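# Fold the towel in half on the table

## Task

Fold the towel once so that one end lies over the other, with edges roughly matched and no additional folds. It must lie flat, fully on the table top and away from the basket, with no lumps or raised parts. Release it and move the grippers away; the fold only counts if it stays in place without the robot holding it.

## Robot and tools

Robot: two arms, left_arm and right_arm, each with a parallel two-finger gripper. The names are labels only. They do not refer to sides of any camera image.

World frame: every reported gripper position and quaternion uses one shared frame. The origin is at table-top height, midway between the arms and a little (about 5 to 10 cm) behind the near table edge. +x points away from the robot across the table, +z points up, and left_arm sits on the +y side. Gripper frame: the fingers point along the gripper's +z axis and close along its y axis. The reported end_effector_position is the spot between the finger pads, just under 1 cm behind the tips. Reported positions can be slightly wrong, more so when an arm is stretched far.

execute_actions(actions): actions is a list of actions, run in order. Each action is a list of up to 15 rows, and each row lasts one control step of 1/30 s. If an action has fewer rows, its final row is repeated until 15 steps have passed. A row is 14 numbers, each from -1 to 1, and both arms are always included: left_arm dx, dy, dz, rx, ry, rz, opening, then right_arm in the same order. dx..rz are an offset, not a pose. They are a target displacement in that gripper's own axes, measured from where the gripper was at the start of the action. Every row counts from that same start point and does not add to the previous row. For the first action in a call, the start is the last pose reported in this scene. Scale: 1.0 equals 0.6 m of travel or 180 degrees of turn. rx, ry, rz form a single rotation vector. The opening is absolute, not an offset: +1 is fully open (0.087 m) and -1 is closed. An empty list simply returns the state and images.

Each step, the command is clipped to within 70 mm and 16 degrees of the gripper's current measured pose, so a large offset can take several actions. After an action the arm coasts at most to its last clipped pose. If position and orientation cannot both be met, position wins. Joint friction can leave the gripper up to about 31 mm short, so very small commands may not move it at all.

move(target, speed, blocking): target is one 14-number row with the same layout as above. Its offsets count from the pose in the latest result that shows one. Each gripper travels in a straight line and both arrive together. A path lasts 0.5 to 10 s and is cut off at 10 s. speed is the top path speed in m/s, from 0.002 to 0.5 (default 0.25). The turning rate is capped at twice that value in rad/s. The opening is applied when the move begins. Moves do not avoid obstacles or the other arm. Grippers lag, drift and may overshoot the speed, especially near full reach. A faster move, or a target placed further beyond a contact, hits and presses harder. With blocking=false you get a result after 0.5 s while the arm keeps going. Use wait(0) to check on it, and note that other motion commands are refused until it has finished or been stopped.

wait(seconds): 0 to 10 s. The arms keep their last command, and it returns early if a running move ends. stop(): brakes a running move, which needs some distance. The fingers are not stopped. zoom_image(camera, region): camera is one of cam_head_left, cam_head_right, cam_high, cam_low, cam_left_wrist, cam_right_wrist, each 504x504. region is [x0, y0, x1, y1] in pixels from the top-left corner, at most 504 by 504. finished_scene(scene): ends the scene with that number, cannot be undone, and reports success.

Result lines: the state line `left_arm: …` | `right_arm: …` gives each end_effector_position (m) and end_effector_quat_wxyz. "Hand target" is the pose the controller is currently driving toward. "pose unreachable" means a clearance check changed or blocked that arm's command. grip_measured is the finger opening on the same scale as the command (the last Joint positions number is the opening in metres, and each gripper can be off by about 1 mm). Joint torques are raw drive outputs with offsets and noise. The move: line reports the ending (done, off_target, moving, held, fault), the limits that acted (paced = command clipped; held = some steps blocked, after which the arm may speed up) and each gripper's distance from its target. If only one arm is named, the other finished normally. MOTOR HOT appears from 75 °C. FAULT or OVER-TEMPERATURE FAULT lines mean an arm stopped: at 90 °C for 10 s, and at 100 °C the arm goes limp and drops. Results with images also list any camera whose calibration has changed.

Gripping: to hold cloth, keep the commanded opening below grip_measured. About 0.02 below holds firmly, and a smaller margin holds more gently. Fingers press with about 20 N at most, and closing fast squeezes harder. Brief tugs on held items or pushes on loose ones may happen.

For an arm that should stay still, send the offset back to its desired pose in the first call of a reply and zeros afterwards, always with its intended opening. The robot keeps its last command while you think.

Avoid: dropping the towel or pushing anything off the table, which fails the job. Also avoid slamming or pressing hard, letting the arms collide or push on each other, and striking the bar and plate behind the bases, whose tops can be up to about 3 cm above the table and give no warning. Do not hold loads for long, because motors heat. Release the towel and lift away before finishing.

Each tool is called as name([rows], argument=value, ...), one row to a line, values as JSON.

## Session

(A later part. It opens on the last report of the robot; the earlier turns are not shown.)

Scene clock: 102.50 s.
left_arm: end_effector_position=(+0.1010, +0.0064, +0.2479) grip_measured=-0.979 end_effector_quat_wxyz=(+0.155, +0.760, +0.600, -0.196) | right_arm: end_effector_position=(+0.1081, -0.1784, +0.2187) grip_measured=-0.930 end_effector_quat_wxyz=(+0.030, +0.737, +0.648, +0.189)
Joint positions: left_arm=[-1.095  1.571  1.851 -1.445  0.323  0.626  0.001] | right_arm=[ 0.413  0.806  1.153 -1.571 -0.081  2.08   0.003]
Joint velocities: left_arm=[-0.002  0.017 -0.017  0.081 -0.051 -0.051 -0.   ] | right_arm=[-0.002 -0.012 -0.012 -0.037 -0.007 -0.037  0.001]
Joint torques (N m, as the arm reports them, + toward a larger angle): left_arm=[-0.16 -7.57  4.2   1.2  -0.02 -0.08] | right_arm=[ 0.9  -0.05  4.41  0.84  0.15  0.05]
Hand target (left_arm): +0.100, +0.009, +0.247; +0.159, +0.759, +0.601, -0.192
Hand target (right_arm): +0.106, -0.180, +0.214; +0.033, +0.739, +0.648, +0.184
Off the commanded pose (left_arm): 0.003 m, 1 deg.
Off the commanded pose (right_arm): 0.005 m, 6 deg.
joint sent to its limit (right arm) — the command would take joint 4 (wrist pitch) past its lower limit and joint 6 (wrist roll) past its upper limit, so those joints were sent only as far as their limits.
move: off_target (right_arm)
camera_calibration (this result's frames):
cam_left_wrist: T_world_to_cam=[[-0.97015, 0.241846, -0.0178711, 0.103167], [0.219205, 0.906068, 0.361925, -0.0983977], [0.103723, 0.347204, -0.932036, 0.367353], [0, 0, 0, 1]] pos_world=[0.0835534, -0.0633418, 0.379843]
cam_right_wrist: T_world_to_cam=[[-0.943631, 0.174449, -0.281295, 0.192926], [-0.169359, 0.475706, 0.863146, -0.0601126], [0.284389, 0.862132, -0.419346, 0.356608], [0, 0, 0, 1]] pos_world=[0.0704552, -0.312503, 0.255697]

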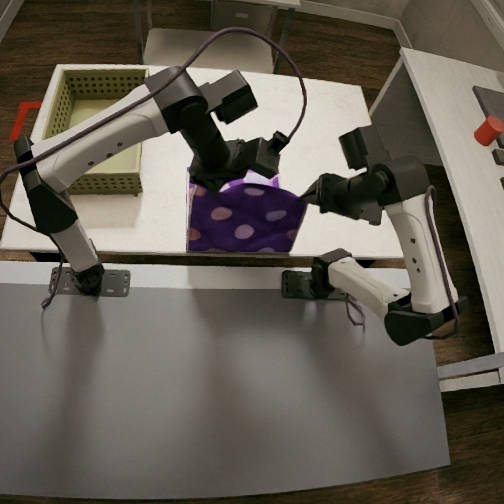

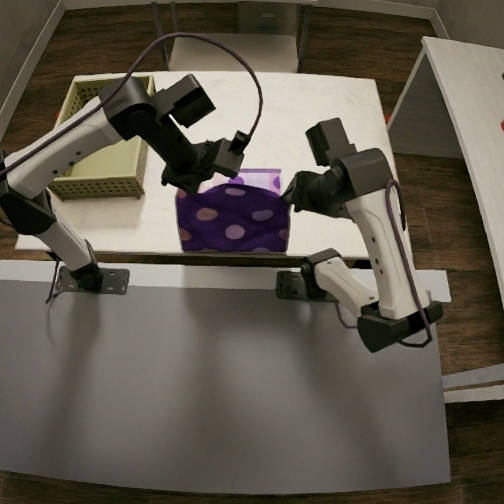

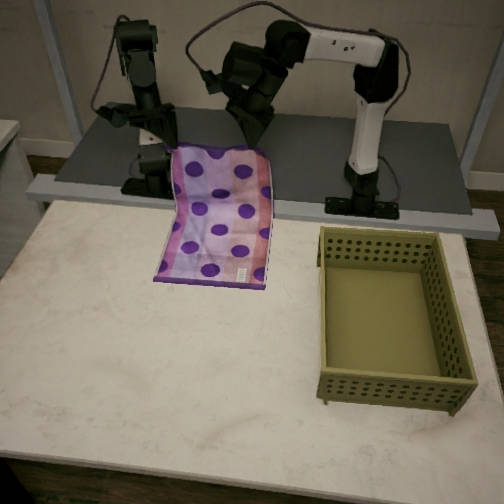

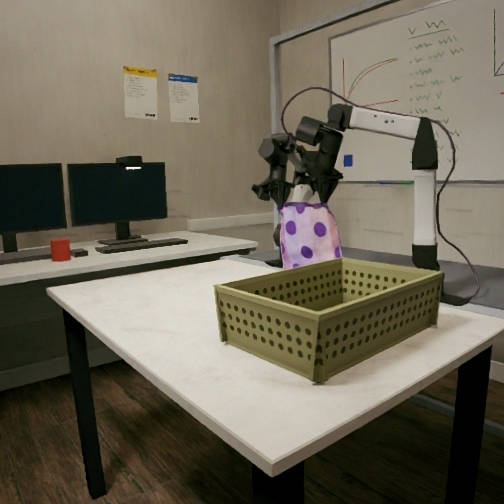

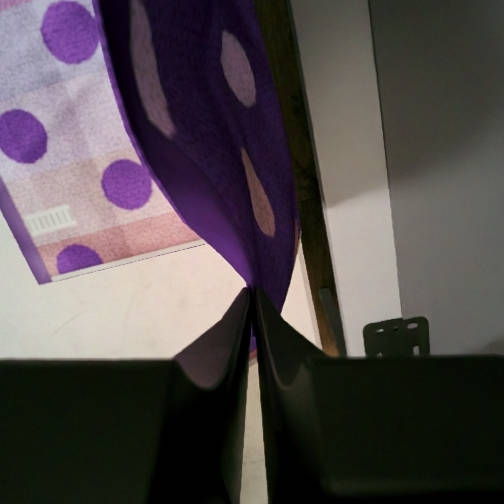

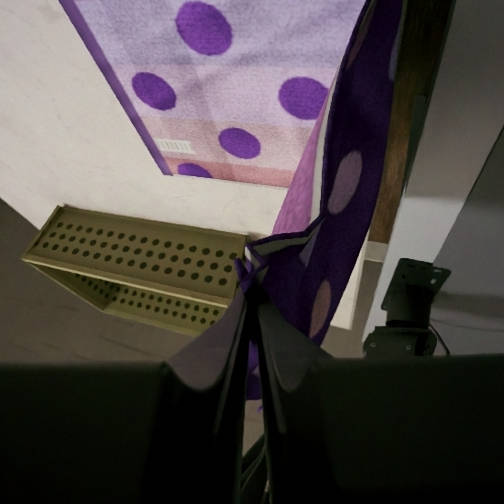

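move(target=[0.081,0.147,0.088,0,0,0,-1,-0.01,0.103,0.128,0,0,0,-1], speed=0.08)

move(target=[0.141,0.204,0.166,0,0,0,-1,-0.034,0.125,0.258,0,0,0,-1], speed=0.08)

Scene clock: 105.23 s.
left_arm: end_effector_position=(+0.1895, +0.0018, +0.1874) grip_measured=-0.979 end_effector_quat_wxyz=(+0.163, +0.761, +0.598, -0.191) | right_arm: end_effector_position=(+0.1854, -0.1788, +0.1705) grip_measured=-0.930 end_effector_quat_wxyz=(+0.034, +0.738, +0.647, +0.191)
Joint positions: left_arm=[-0.86   1.687  1.719 -1.266  0.396  0.863  0.001] | right_arm=[ 0.228  0.988  0.985 -1.233 -0.139  1.906  0.003]
Joint velocities: left_arm=[-0.012  0.002 -0.007  0.081 -0.037  0.037  0.   ] | right_arm=[-0.002 -0.007 -0.017 -0.037 -0.037  0.051 -0.002]
Joint torques (N m, as the arm reports them, + toward a larger angle): left_arm=[ 0.83 -6.88  5.02  1.04  0.23  0.04] | right_arm=[-1.15  0.25  5.66  1.06 -0.13 -0.17]
Hand target (left_arm): +0.191, +0.002, +0.179; +0.156, +0.760, +0.600, -0.195
Hand target (right_arm): +0.190, -0.179, +0.165; +0.030, +0.738, +0.647, +0.190
Off the commanded pose (left_arm): 0.009 m, 1 deg.
Off the commanded pose (right_arm): 0.008 m, 0 deg.
move: done
camera_calibration (this result's frames):
cam_left_wrist: T_world_to_cam=[[-0.969973, 0.240249, -0.037843, 0.192782], [0.210929, 0.908446, 0.360881, -0.089925], [0.121079, 0.342063, -0.931844, 0.30006], [0, 0, 0, 1]] pos_world=[0.16963, -0.067263, 0.319357]
cam_right_wrist: T_world_to_cam=[[-0.94106, 0.176393, -0.288604, 0.253484], [-0.174442, 0.477918, 0.860909, -0.00352884], [0.289788, 0.860511, -0.418979, 0.313364], [0, 0, 0, 1]] pos_world=[0.147119, -0.312679, 0.207488]

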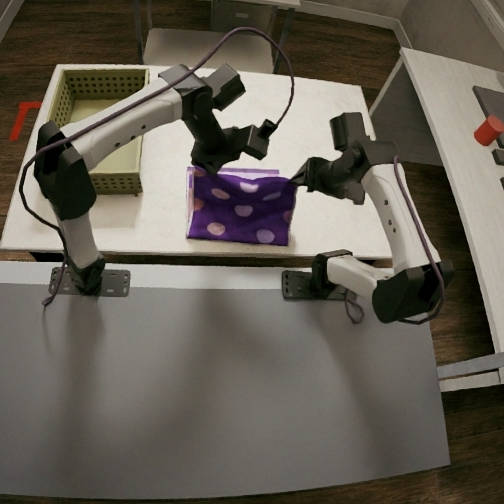

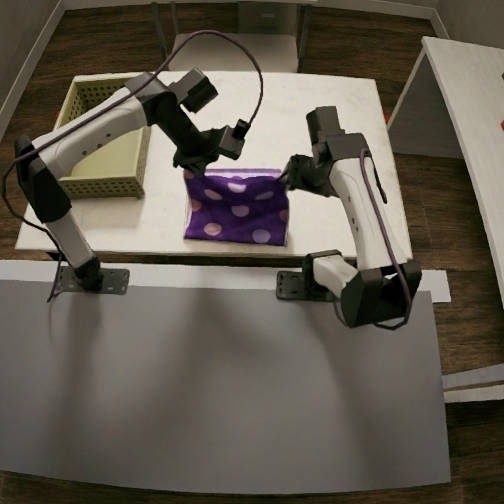

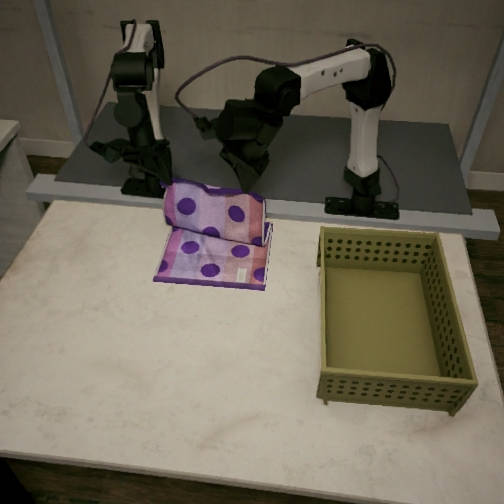

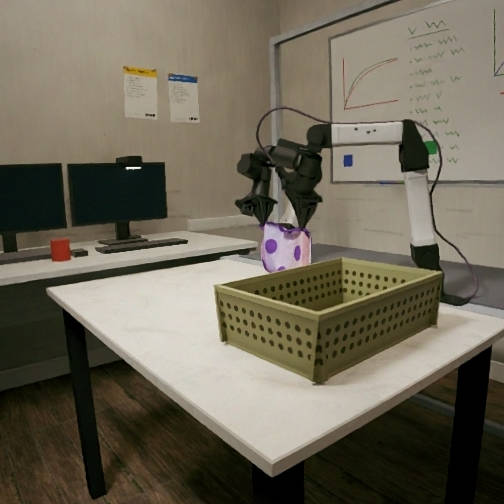

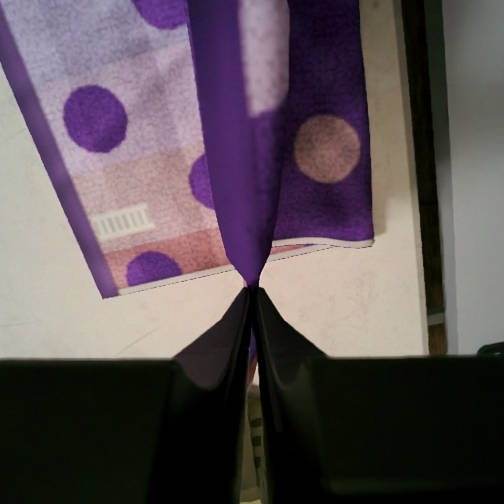

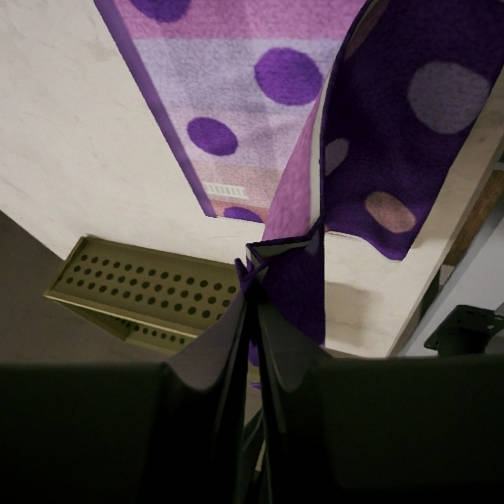

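Scene clock: 107.97 s.
left_arm: end_effector_position=(+0.3085, +0.0015, +0.0580) grip_measured=-0.979 end_effector_quat_wxyz=(+0.149, +0.762, +0.601, -0.190) | right_arm: end_effector_position=(+0.3026, -0.1778, +0.0518) grip_measured=-0.930 end_effector_quat_wxyz=(+0.035, +0.738, +0.647, +0.191)
Joint positions: left_arm=[-0.638  2.057  1.698 -1.001  0.452  1.101  0.001] | right_arm=[ 0.153  1.509  0.835 -0.571 -0.161  1.834  0.003]
Joint velocities: left_arm=[-0.007  0.002  0.012  0.007  0.007  0.007 -0.   ] | right_arm=[-0.017  0.017 -0.007  0.051  0.007  0.066 -0.   ]
Joint torques (N m, as the arm reports them, + toward a larger angle): left_arm=[ 1.1  -9.91  8.45  0.78  0.28  0.07] | right_arm=[-1.21 -5.14  6.05  1.   -0.1  -0.16]
Hand target (left_arm): +0.318, -0.002, +0.062; +0.164, +0.761, +0.598, -0.189
Hand target (right_arm): +0.304, -0.181, +0.047; +0.034, +0.738, +0.647, +0.191
Off the commanded pose (left_arm): 0.010 m, 2 deg.
Off the commanded pose (right_arm): 0.008 m, 0 deg.
move: done
camera_calibration (this result's frames):
cam_left_wrist: T_world_to_cam=[[-0.969841, 0.243216, -0.0159749, 0.302081], [0.219317, 0.899381, 0.378173, -0.0716534], [0.106345, 0.363264, -0.925597, 0.16926], [0, 0, 0, 1]] pos_world=[0.290685, -0.0705132, 0.18859]
cam_right_wrist: T_world_to_cam=[[-0.940287, 0.176768, -0.290884, 0.329235], [-0.175906, 0.479264, 0.859862, 0.119284], [0.291407, 0.859685, -0.419551, 0.228232], [0, 0, 0, 1]] pos_world=[0.26405, -0.311575, 0.0889566]

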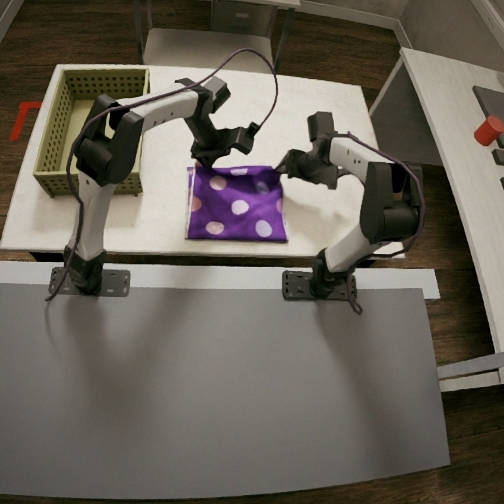

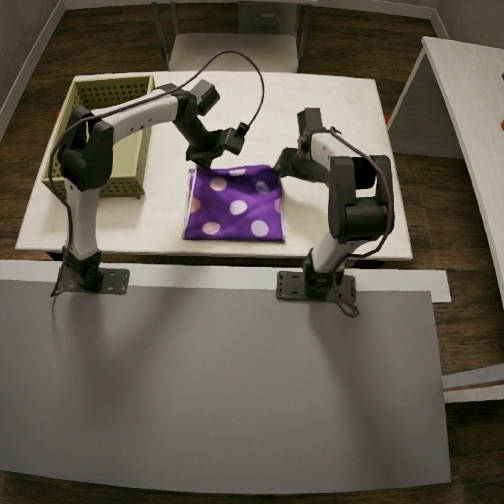

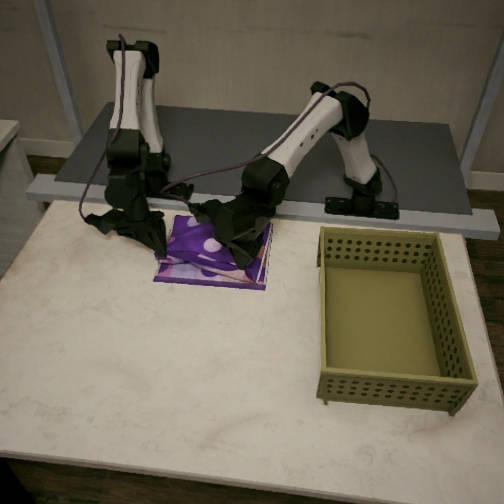

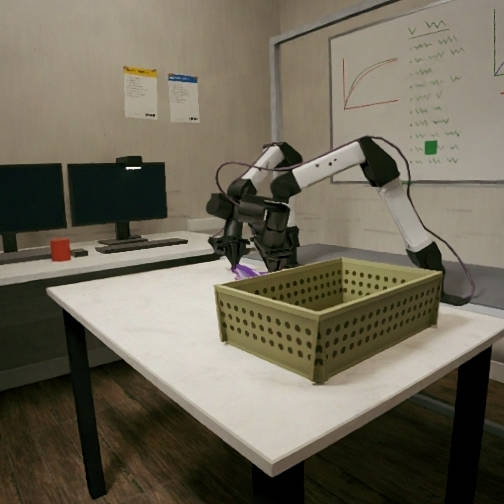

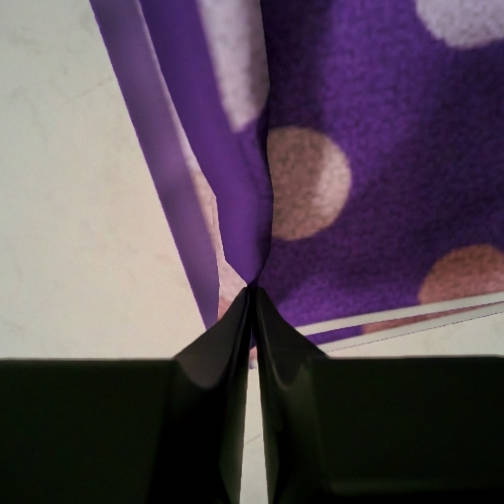

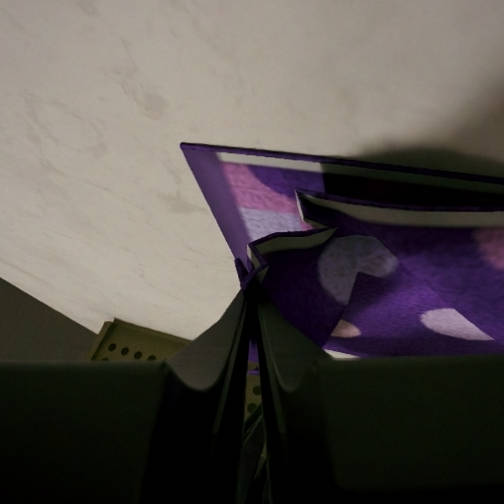

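move(target=[-0.125,-0.097,-0.178,0,0,0,-1,0.043,-0.032,-0.232,0,0,0,-1], speed=0.1)

move(target=[-0.095,-0.22,-0.07,0,0,0,-1,0.006,-0.185,-0.165,0,0,0,-1], speed=0.08)

move(target=[0.04,0.16,-0.005,0,0,0,-1,0.01,0.15,0.065,0,0,0,-1], speed=0.06)

Scene clock: 111.27 s.
left_arm: end_effector_position=(+0.2471, +0.0006, +0.1756) grip_measured=-0.979 end_effector_quat_wxyz=(+0.137, +0.760, +0.604, -0.198) | right_arm: end_effector_position=(+0.2401, -0.1782, +0.1706) grip_measured=-0.930 end_effector_quat_wxyz=(+0.025, +0.740, +0.647, +0.183)
Joint positions: left_arm=[-0.734  1.918  1.972 -1.396  0.442  0.996  0.001] | right_arm=[ 0.178  1.221  1.108 -1.153 -0.16   1.861  0.003]
Joint velocities: left_arm=[-0.002  0.002 -0.012 -0.007  0.051 -0.081  0.001] | right_arm=[-0.012 -0.002 -0.007  0.037 -0.007  0.007  0.001]
Joint torques (N m, as the arm reports them, + toward a larger angle): left_arm=[ -0.21 -10.49   8.25   0.6    0.07  -0.09] | right_arm=[ 0.94 -5.25  8.85  0.76  0.09  0.06]
Hand target (left_arm): +0.247, +0.000, +0.187; +0.150, +0.761, +0.601, -0.191
Hand target (right_arm): +0.241, -0.177, +0.180; +0.035, +0.738, +0.647, +0.192
Off the commanded pose (left_arm): 0.012 m, 2 deg.
Off the commanded pose (right_arm): 0.010 m, 2 deg.
move: off_target (left_arm)
camera_calibration (this result's frames):
cam_left_wrist: T_world_to_cam=[[-0.969602, 0.244284, 0.0140124, 0.239329], [0.231104, 0.895468, 0.380431, -0.105181], [0.0803856, 0.372105, -0.924703, 0.291202], [0, 0, 0, 1]] pos_world=[0.232953, -0.0726356, 0.305936]
cam_right_wrist: T_world_to_cam=[[-0.947739, 0.177524, -0.265097, 0.302637], [-0.153132, 0.475833, 0.866103, -0.000819904], [0.279896, 0.861434, -0.423781, 0.30043], [0, 0, 0, 1]] pos_world=[0.202606, -0.312135, 0.208254]

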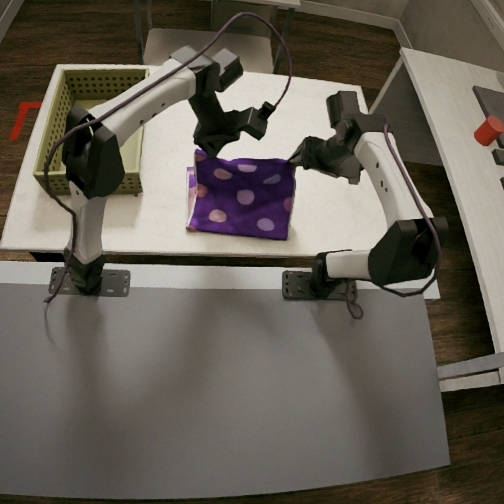

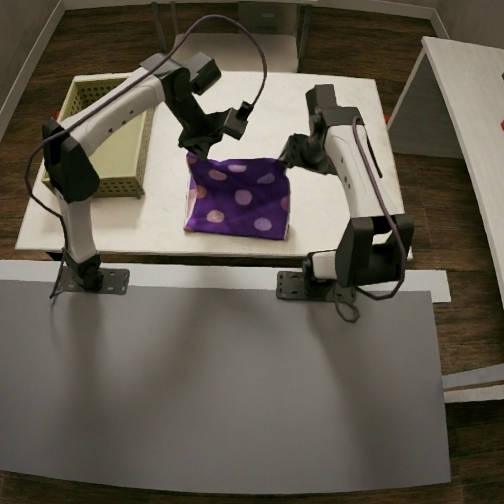

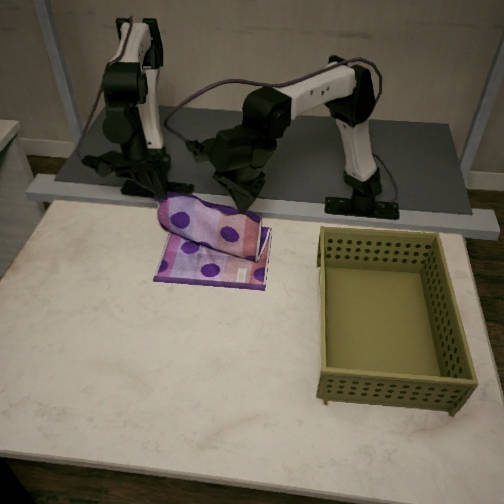

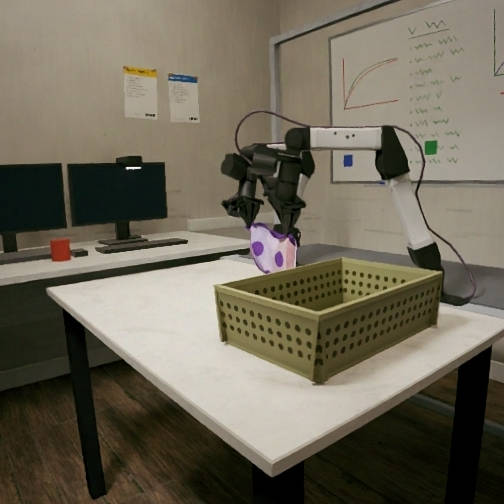

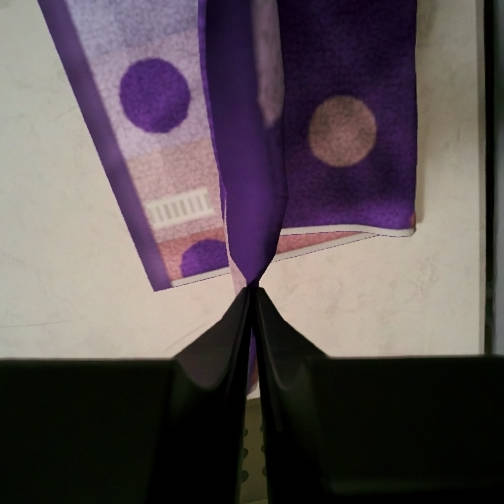

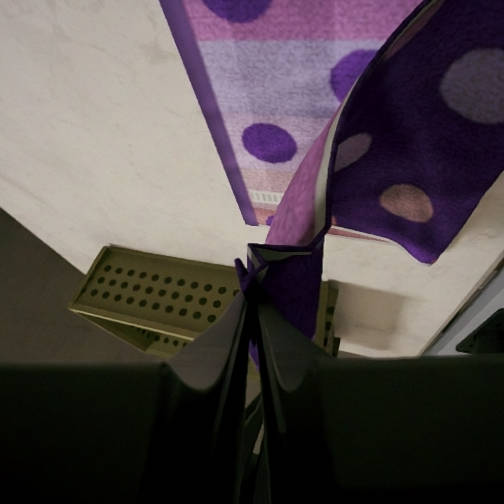

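Scene clock: 113.57 s.
left_arm: end_effector_position=(+0.1164, -0.0034, +0.2396) grip_measured=-0.979 end_effector_quat_wxyz=(+0.134, +0.760, +0.602, -0.206) | right_arm: end_effector_position=(+0.1074, -0.1750, +0.2277) grip_measured=-0.930 end_effector_quat_wxyz=(+0.026, +0.733, +0.647, +0.207)
Joint positions: left_arm=[-1.045  1.66   1.916 -1.475  0.369  0.674  0.001] | right_arm=[ 0.411  0.797  1.175 -1.569 -0.103  2.08   0.003]
Joint velocities: left_arm=[-0.007  0.017 -0.007  0.022 -0.022 -0.007  0.001] | right_arm=[ 0.007 -0.012 -0.002  0.022  0.007  0.022 -0.   ]
Joint torques (N m, as the arm reports them, + toward a larger angle): left_arm=[-0.12 -8.18  5.66  0.88  0.06 -0.04] | right_arm=[0.91 0.37 6.72 0.88 0.12 0.05]
Hand target (left_arm): +0.114, +0.002, +0.243; +0.136, +0.759, +0.603, -0.201
Hand target (right_arm): +0.106, -0.176, +0.231; +0.032, +0.733, +0.646, +0.213
Off the commanded pose (left_arm): 0.007 m, 1 deg.
Off the commanded pose (right_arm): 0.006 m, 3 deg.
joint sent to its limit (right arm) — the command would take joint 4 (wrist pitch) past its lower limit and joint 6 (wrist roll) past its upper limit, so those joints were sent only as far as their limits.
move: off_target (right_arm)
camera_calibration (this result's frames):
cam_left_wrist: T_world_to_cam=[[-0.967705, 0.250586, 0.0274621, 0.109212], [0.242549, 0.895868, 0.372279, -0.0951224], [0.0686855, 0.366917, -0.927715, 0.364498], [0, 0, 0, 1]] pos_world=[0.103721, -0.0758901, 0.370563]
cam_right_wrist: T_world_to_cam=[[-0.938357, 0.176149, -0.297419, 0.197596], [-0.192377, 0.44873, 0.872715, -0.0741189], [0.287189, 0.876135, -0.387182, 0.35242], [0, 0, 0, 1]] pos_world=[0.0699458, -0.310314, 0.259904]

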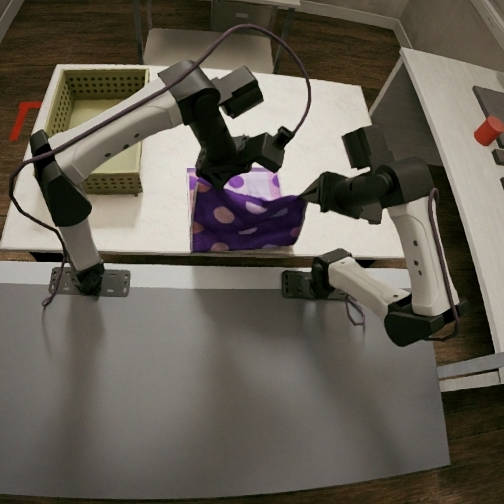

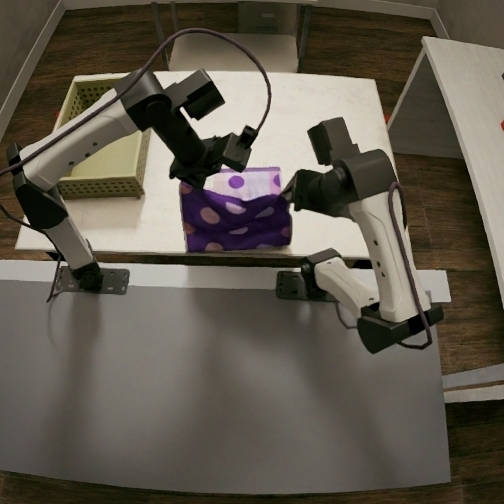

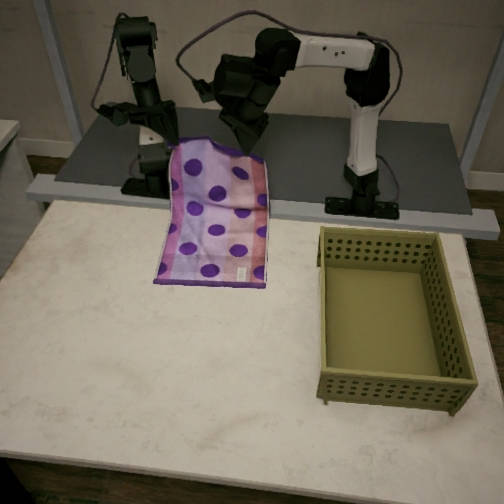

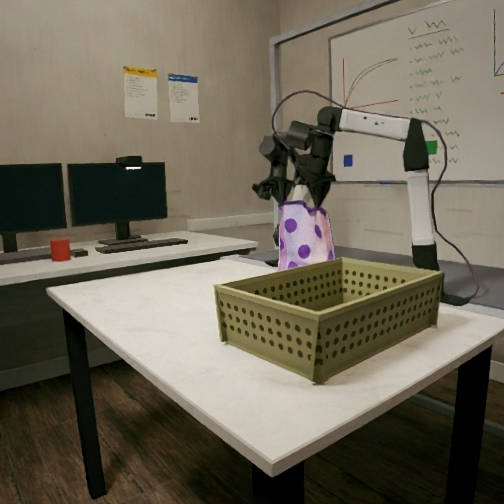

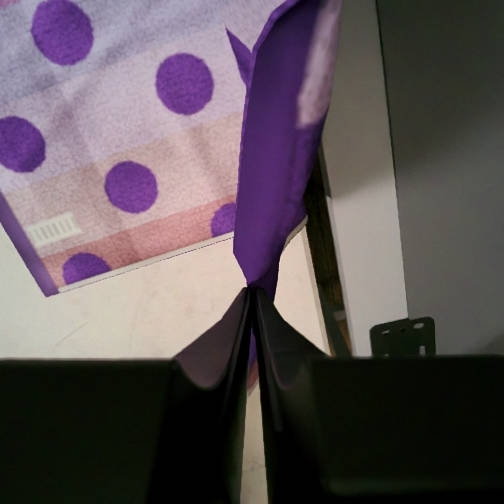

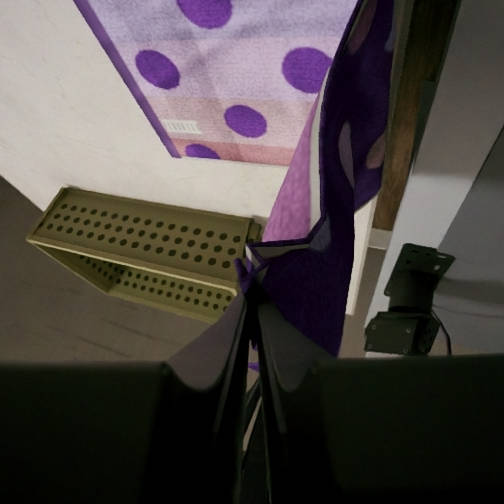

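Scene clock: 115.60 s.
left_arm: end_effector_position=(+0.2115, -0.0037, +0.2236) grip_measured=-0.979 end_effector_quat_wxyz=(+0.133, +0.760, +0.603, -0.201) | right_arm: end_effector_position=(+0.1945, -0.1757, +0.2159) grip_measured=-0.930 end_effector_quat_wxyz=(+0.020, +0.737, +0.647, +0.194)
Joint positions: left_arm=[-0.811  1.908  2.163 -1.573  0.428  0.917  0.001] | right_arm=[ 0.209  1.09   1.214 -1.372 -0.171  1.891  0.003]
Joint velocities: left_arm=[-0.007 -0.012  0.007 -0.022  0.037 -0.051  0.002] | right_arm=[ 0.002 -0.007 -0.002  0.051 -0.095 -0.095 -0.001]
Joint torques (N m, as the arm reports them, + toward a larger angle): left_arm=[ 0.75 -8.17  7.91  0.68  0.25  0.06] | right_arm=[-1.15 -0.42  8.55  1.04 -0.14 -0.17]
Hand target (left_arm): +0.214, -0.005, +0.227; +0.136, +0.760, +0.602, -0.204
Hand target (right_arm): +0.205, -0.175, +0.222; +0.025, +0.733, +0.647, +0.208
Off the commanded pose (left_arm): 0.004 m, 1 deg.
Off the commanded pose (right_arm): 0.012 m, 2 deg.
joint sent to its limit (left arm) — the command would take joint 4 (wrist pitch) past its lower limit, so that joint was sent only as far as its limit.
move: off_target (right_arm)
camera_calibration (this result's frames):
cam_left_wrist: T_world_to_cam=[[-0.96858, 0.247664, 0.0226905, 0.203052], [0.23733, 0.893164, 0.382012, -0.113029], [0.0743445, 0.375394, -0.923879, 0.341179], [0, 0, 0, 1]] pos_world=[0.198132, -0.0774121, 0.353779]
cam_right_wrist: T_world_to_cam=[[-0.945993, 0.176217, -0.272111, 0.271948], [-0.166359, 0.45655, 0.874006, -0.0506689], [0.278247, 0.872072, -0.402578, 0.327775], [0, 0, 0, 1]] pos_world=[0.157629, -0.310632, 0.25024]

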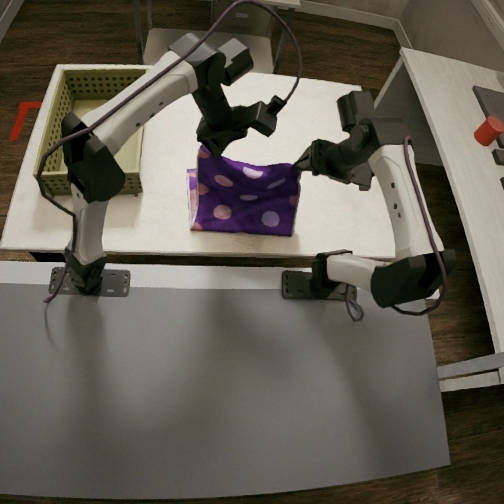

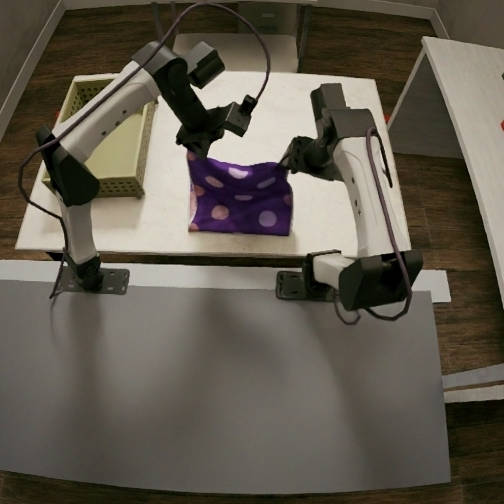

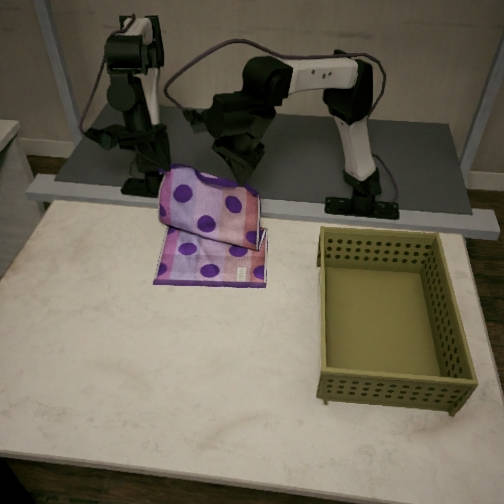

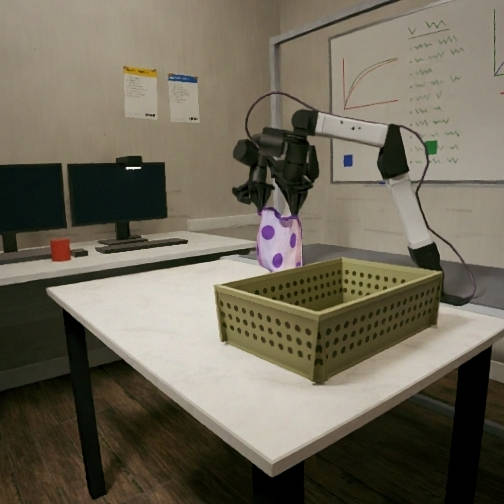

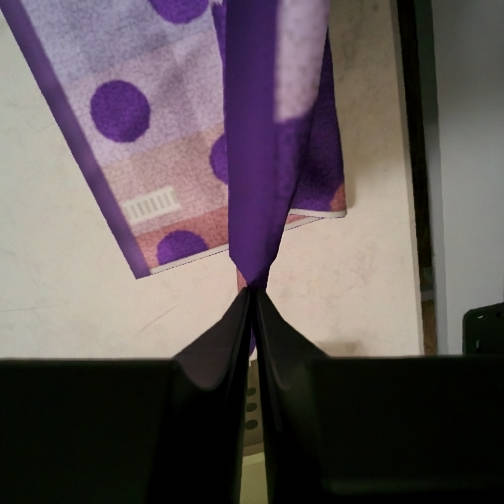

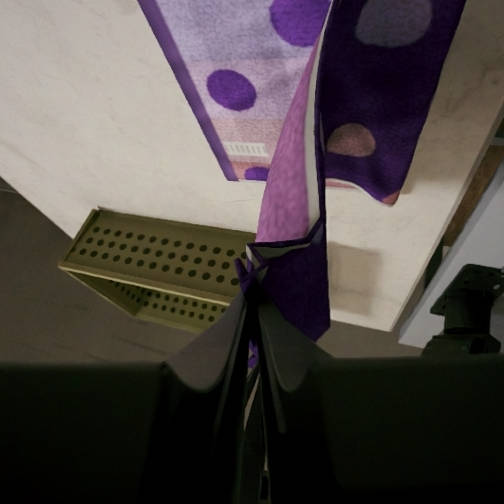

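move(target=[-0.046,-0.195,0,0,0,0,-1,-0.012,-0.155,-0.058,0,0,0,-1], speed=0.08)

move(target=[0.22,0.317,0.24,0,0,0,-1,-0.055,0.215,0.393,0,0,0,-1], speed=0.08)

Scene clock: 118.37 s.
left_arm: end_effector_position=(+0.0942, -0.0018, +0.2421) grip_measured=-0.979 end_effector_quat_wxyz=(+0.127, +0.761, +0.602, -0.207) | right_arm: end_effector_position=(+0.0995, -0.1735, +0.2233) grip_measured=-0.930 end_effector_quat_wxyz=(+0.017, +0.730, +0.650, +0.213)
Joint positions: left_arm=[-1.109  1.627  1.892 -1.475  0.352  0.612  0.001] | right_arm=[ 0.417  0.761  1.143 -1.569 -0.122  2.081  0.003]
Joint velocities: left_arm=[ 0.017 -0.007 -0.012 -0.007  0.007 -0.007  0.002] | right_arm=[-0.002 -0.012 -0.012 -0.051  0.037  0.022 -0.   ]
Joint torques (N m, as the arm reports them, + toward a larger angle): left_arm=[-0.23 -7.96  4.14  1.11  0.06 -0.03] | right_arm=[0.91 0.34 4.37 0.89 0.11 0.06]
Hand target (left_arm): +0.093, +0.001, +0.241; +0.131, +0.760, +0.603, -0.203
Hand target (right_arm): +0.096, -0.175, +0.219; +0.019, +0.731, +0.650, +0.207
Off the commanded pose (left_arm): 0.003 m, 1 deg.
Off the commanded pose (right_arm): 0.006 m, 2 deg.
joint sent to its limit (right arm) — the command would take joint 4 (wrist pitch) past its lower limit and joint 6 (wrist roll) past its upper limit, so those joints were sent only as far as their limits.
move: done
camera_calibration (this result's frames):
cam_left_wrist: T_world_to_cam=[[-0.966498, 0.253647, 0.0392984, 0.084318], [0.249334, 0.891443, 0.378368, -0.0941507], [0.0609397, 0.375491, -0.924821, 0.367787], [0, 0, 0, 1]] pos_world=[0.0825553, -0.0755575, 0.372447]
cam_right_wrist: T_world_to_cam=[[-0.940945, 0.16994, -0.292818, 0.186776], [-0.196669, 0.429639, 0.881324, -0.077265], [0.275578, 0.886866, -0.370845, 0.351116], [0, 0, 0, 1]] pos_world=[0.0637902, -0.309938, 0.252997]

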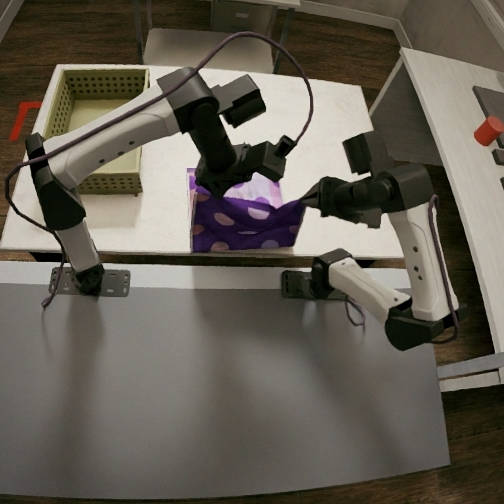

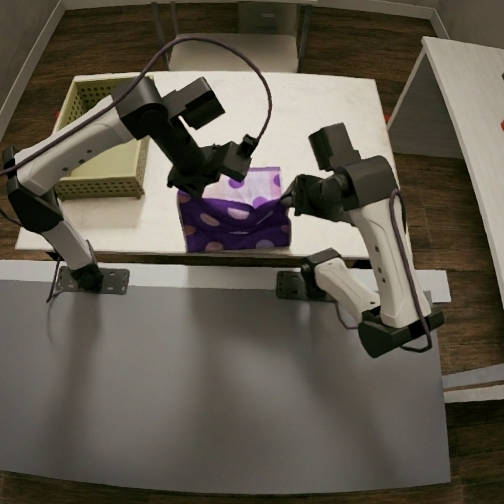

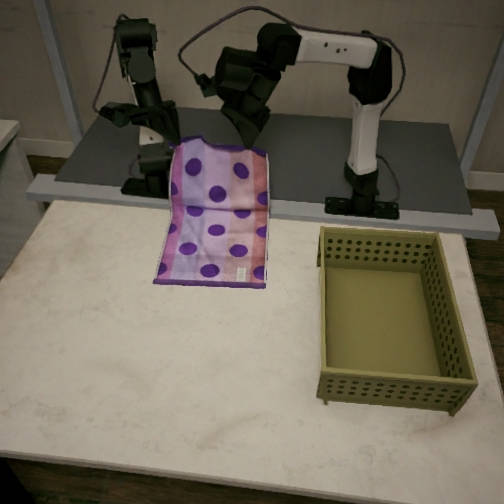

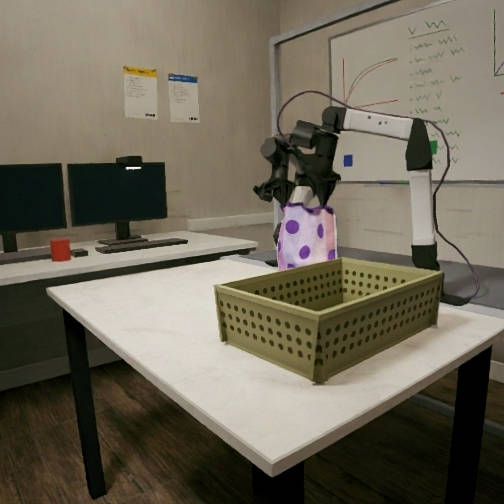

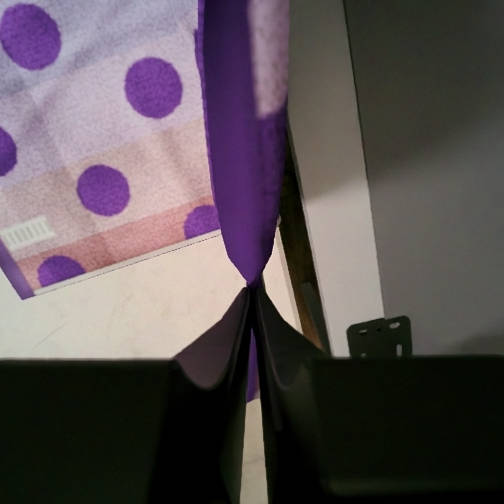

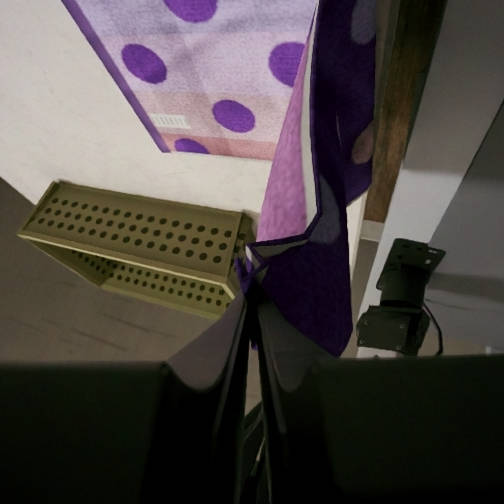

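Scene clock: 122.30 s.
left_arm: end_effector_position=(+0.2749, +0.0033, +0.0437) grip_measured=-0.979 end_effector_quat_wxyz=(+0.119, +0.762, +0.603, -0.205) | right_arm: end_effector_position=(+0.2899, -0.1643, +0.0414) grip_measured=-0.930 end_effector_quat_wxyz=(+0.013, +0.731, +0.650, +0.207)
Joint positions: left_arm=[-0.681  2.018  1.587 -0.978  0.461  1.067  0.001] | right_arm=[ 0.176  1.495  0.76  -0.505 -0.209  1.853  0.003]
Joint velocities: left_arm=[-0.002 -0.007 -0.007 -0.051 -0.066 -0.022  0.   ] | right_arm=[-0.007 -0.017 -0.012  0.022 -0.007 -0.007  0.001]
Joint torques (N m, as the arm reports them, + toward a larger angle): left_arm=[ 0.88 -9.31  7.39  0.69  0.26  0.11] | right_arm=[-1.18 -4.84  7.01  1.06 -0.14 -0.15]
Hand target (left_arm): +0.282, +0.001, +0.044; +0.128, +0.761, +0.602, -0.204
Hand target (right_arm): +0.297, -0.166, +0.041; +0.017, +0.730, +0.649, +0.214
Off the commanded pose (left_arm): 0.005 m, 1 deg.
Off the commanded pose (right_arm): 0.008 m, 1 deg.
move: done
camera_calibration (this result's frames):
cam_left_wrist: T_world_to_cam=[[-0.9657, 0.255158, 0.0481363, 0.264869], [0.253356, 0.885328, 0.389877, -0.0703697], [0.056864, 0.3887, -0.919608, 0.172254], [0, 0, 0, 1]] pos_world=[0.263818, -0.0722385, 0.173092]
cam_right_wrist: T_world_to_cam=[[-0.945325, 0.16947, -0.278642, 0.31166], [-0.183031, 0.431461, 0.883369, 0.112819], [0.269927, 0.886071, -0.376853, 0.224694], [0, 0, 0, 1]] pos_world=[0.254619, -0.300588, 0.0718569]

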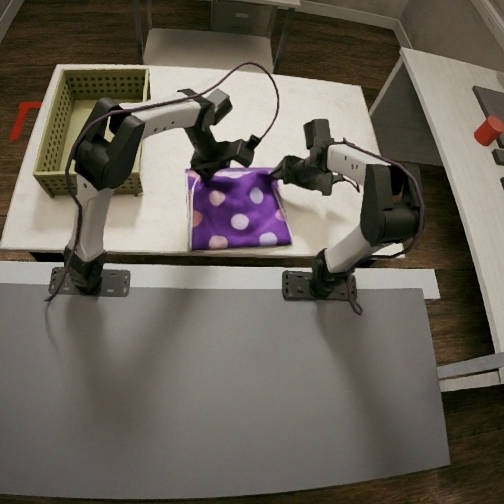

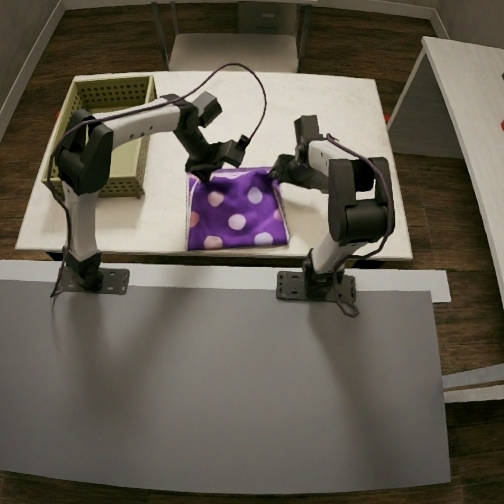

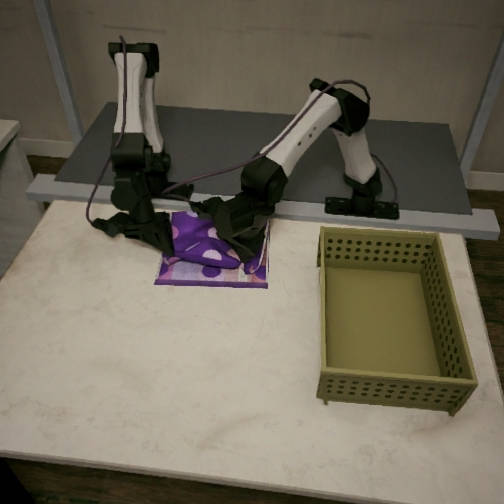

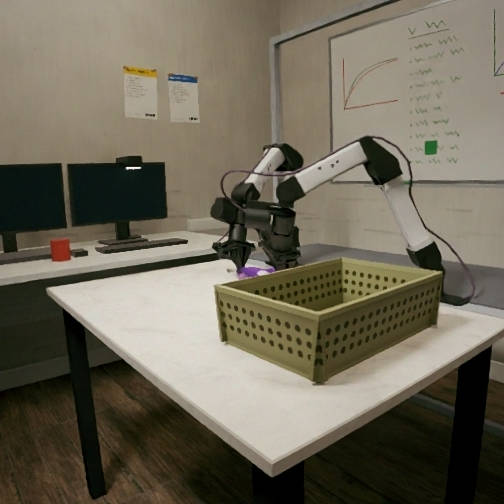

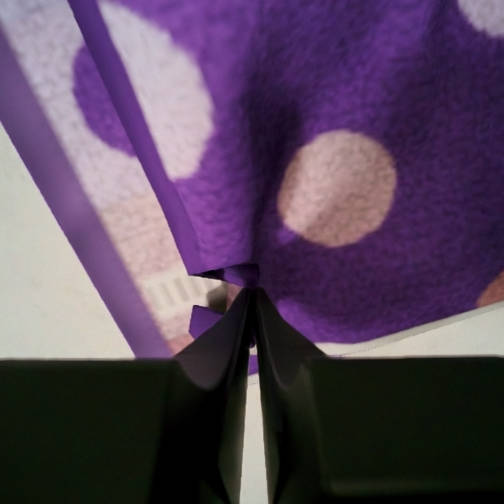

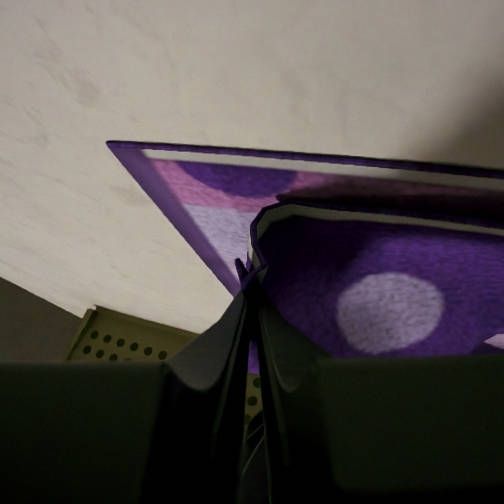

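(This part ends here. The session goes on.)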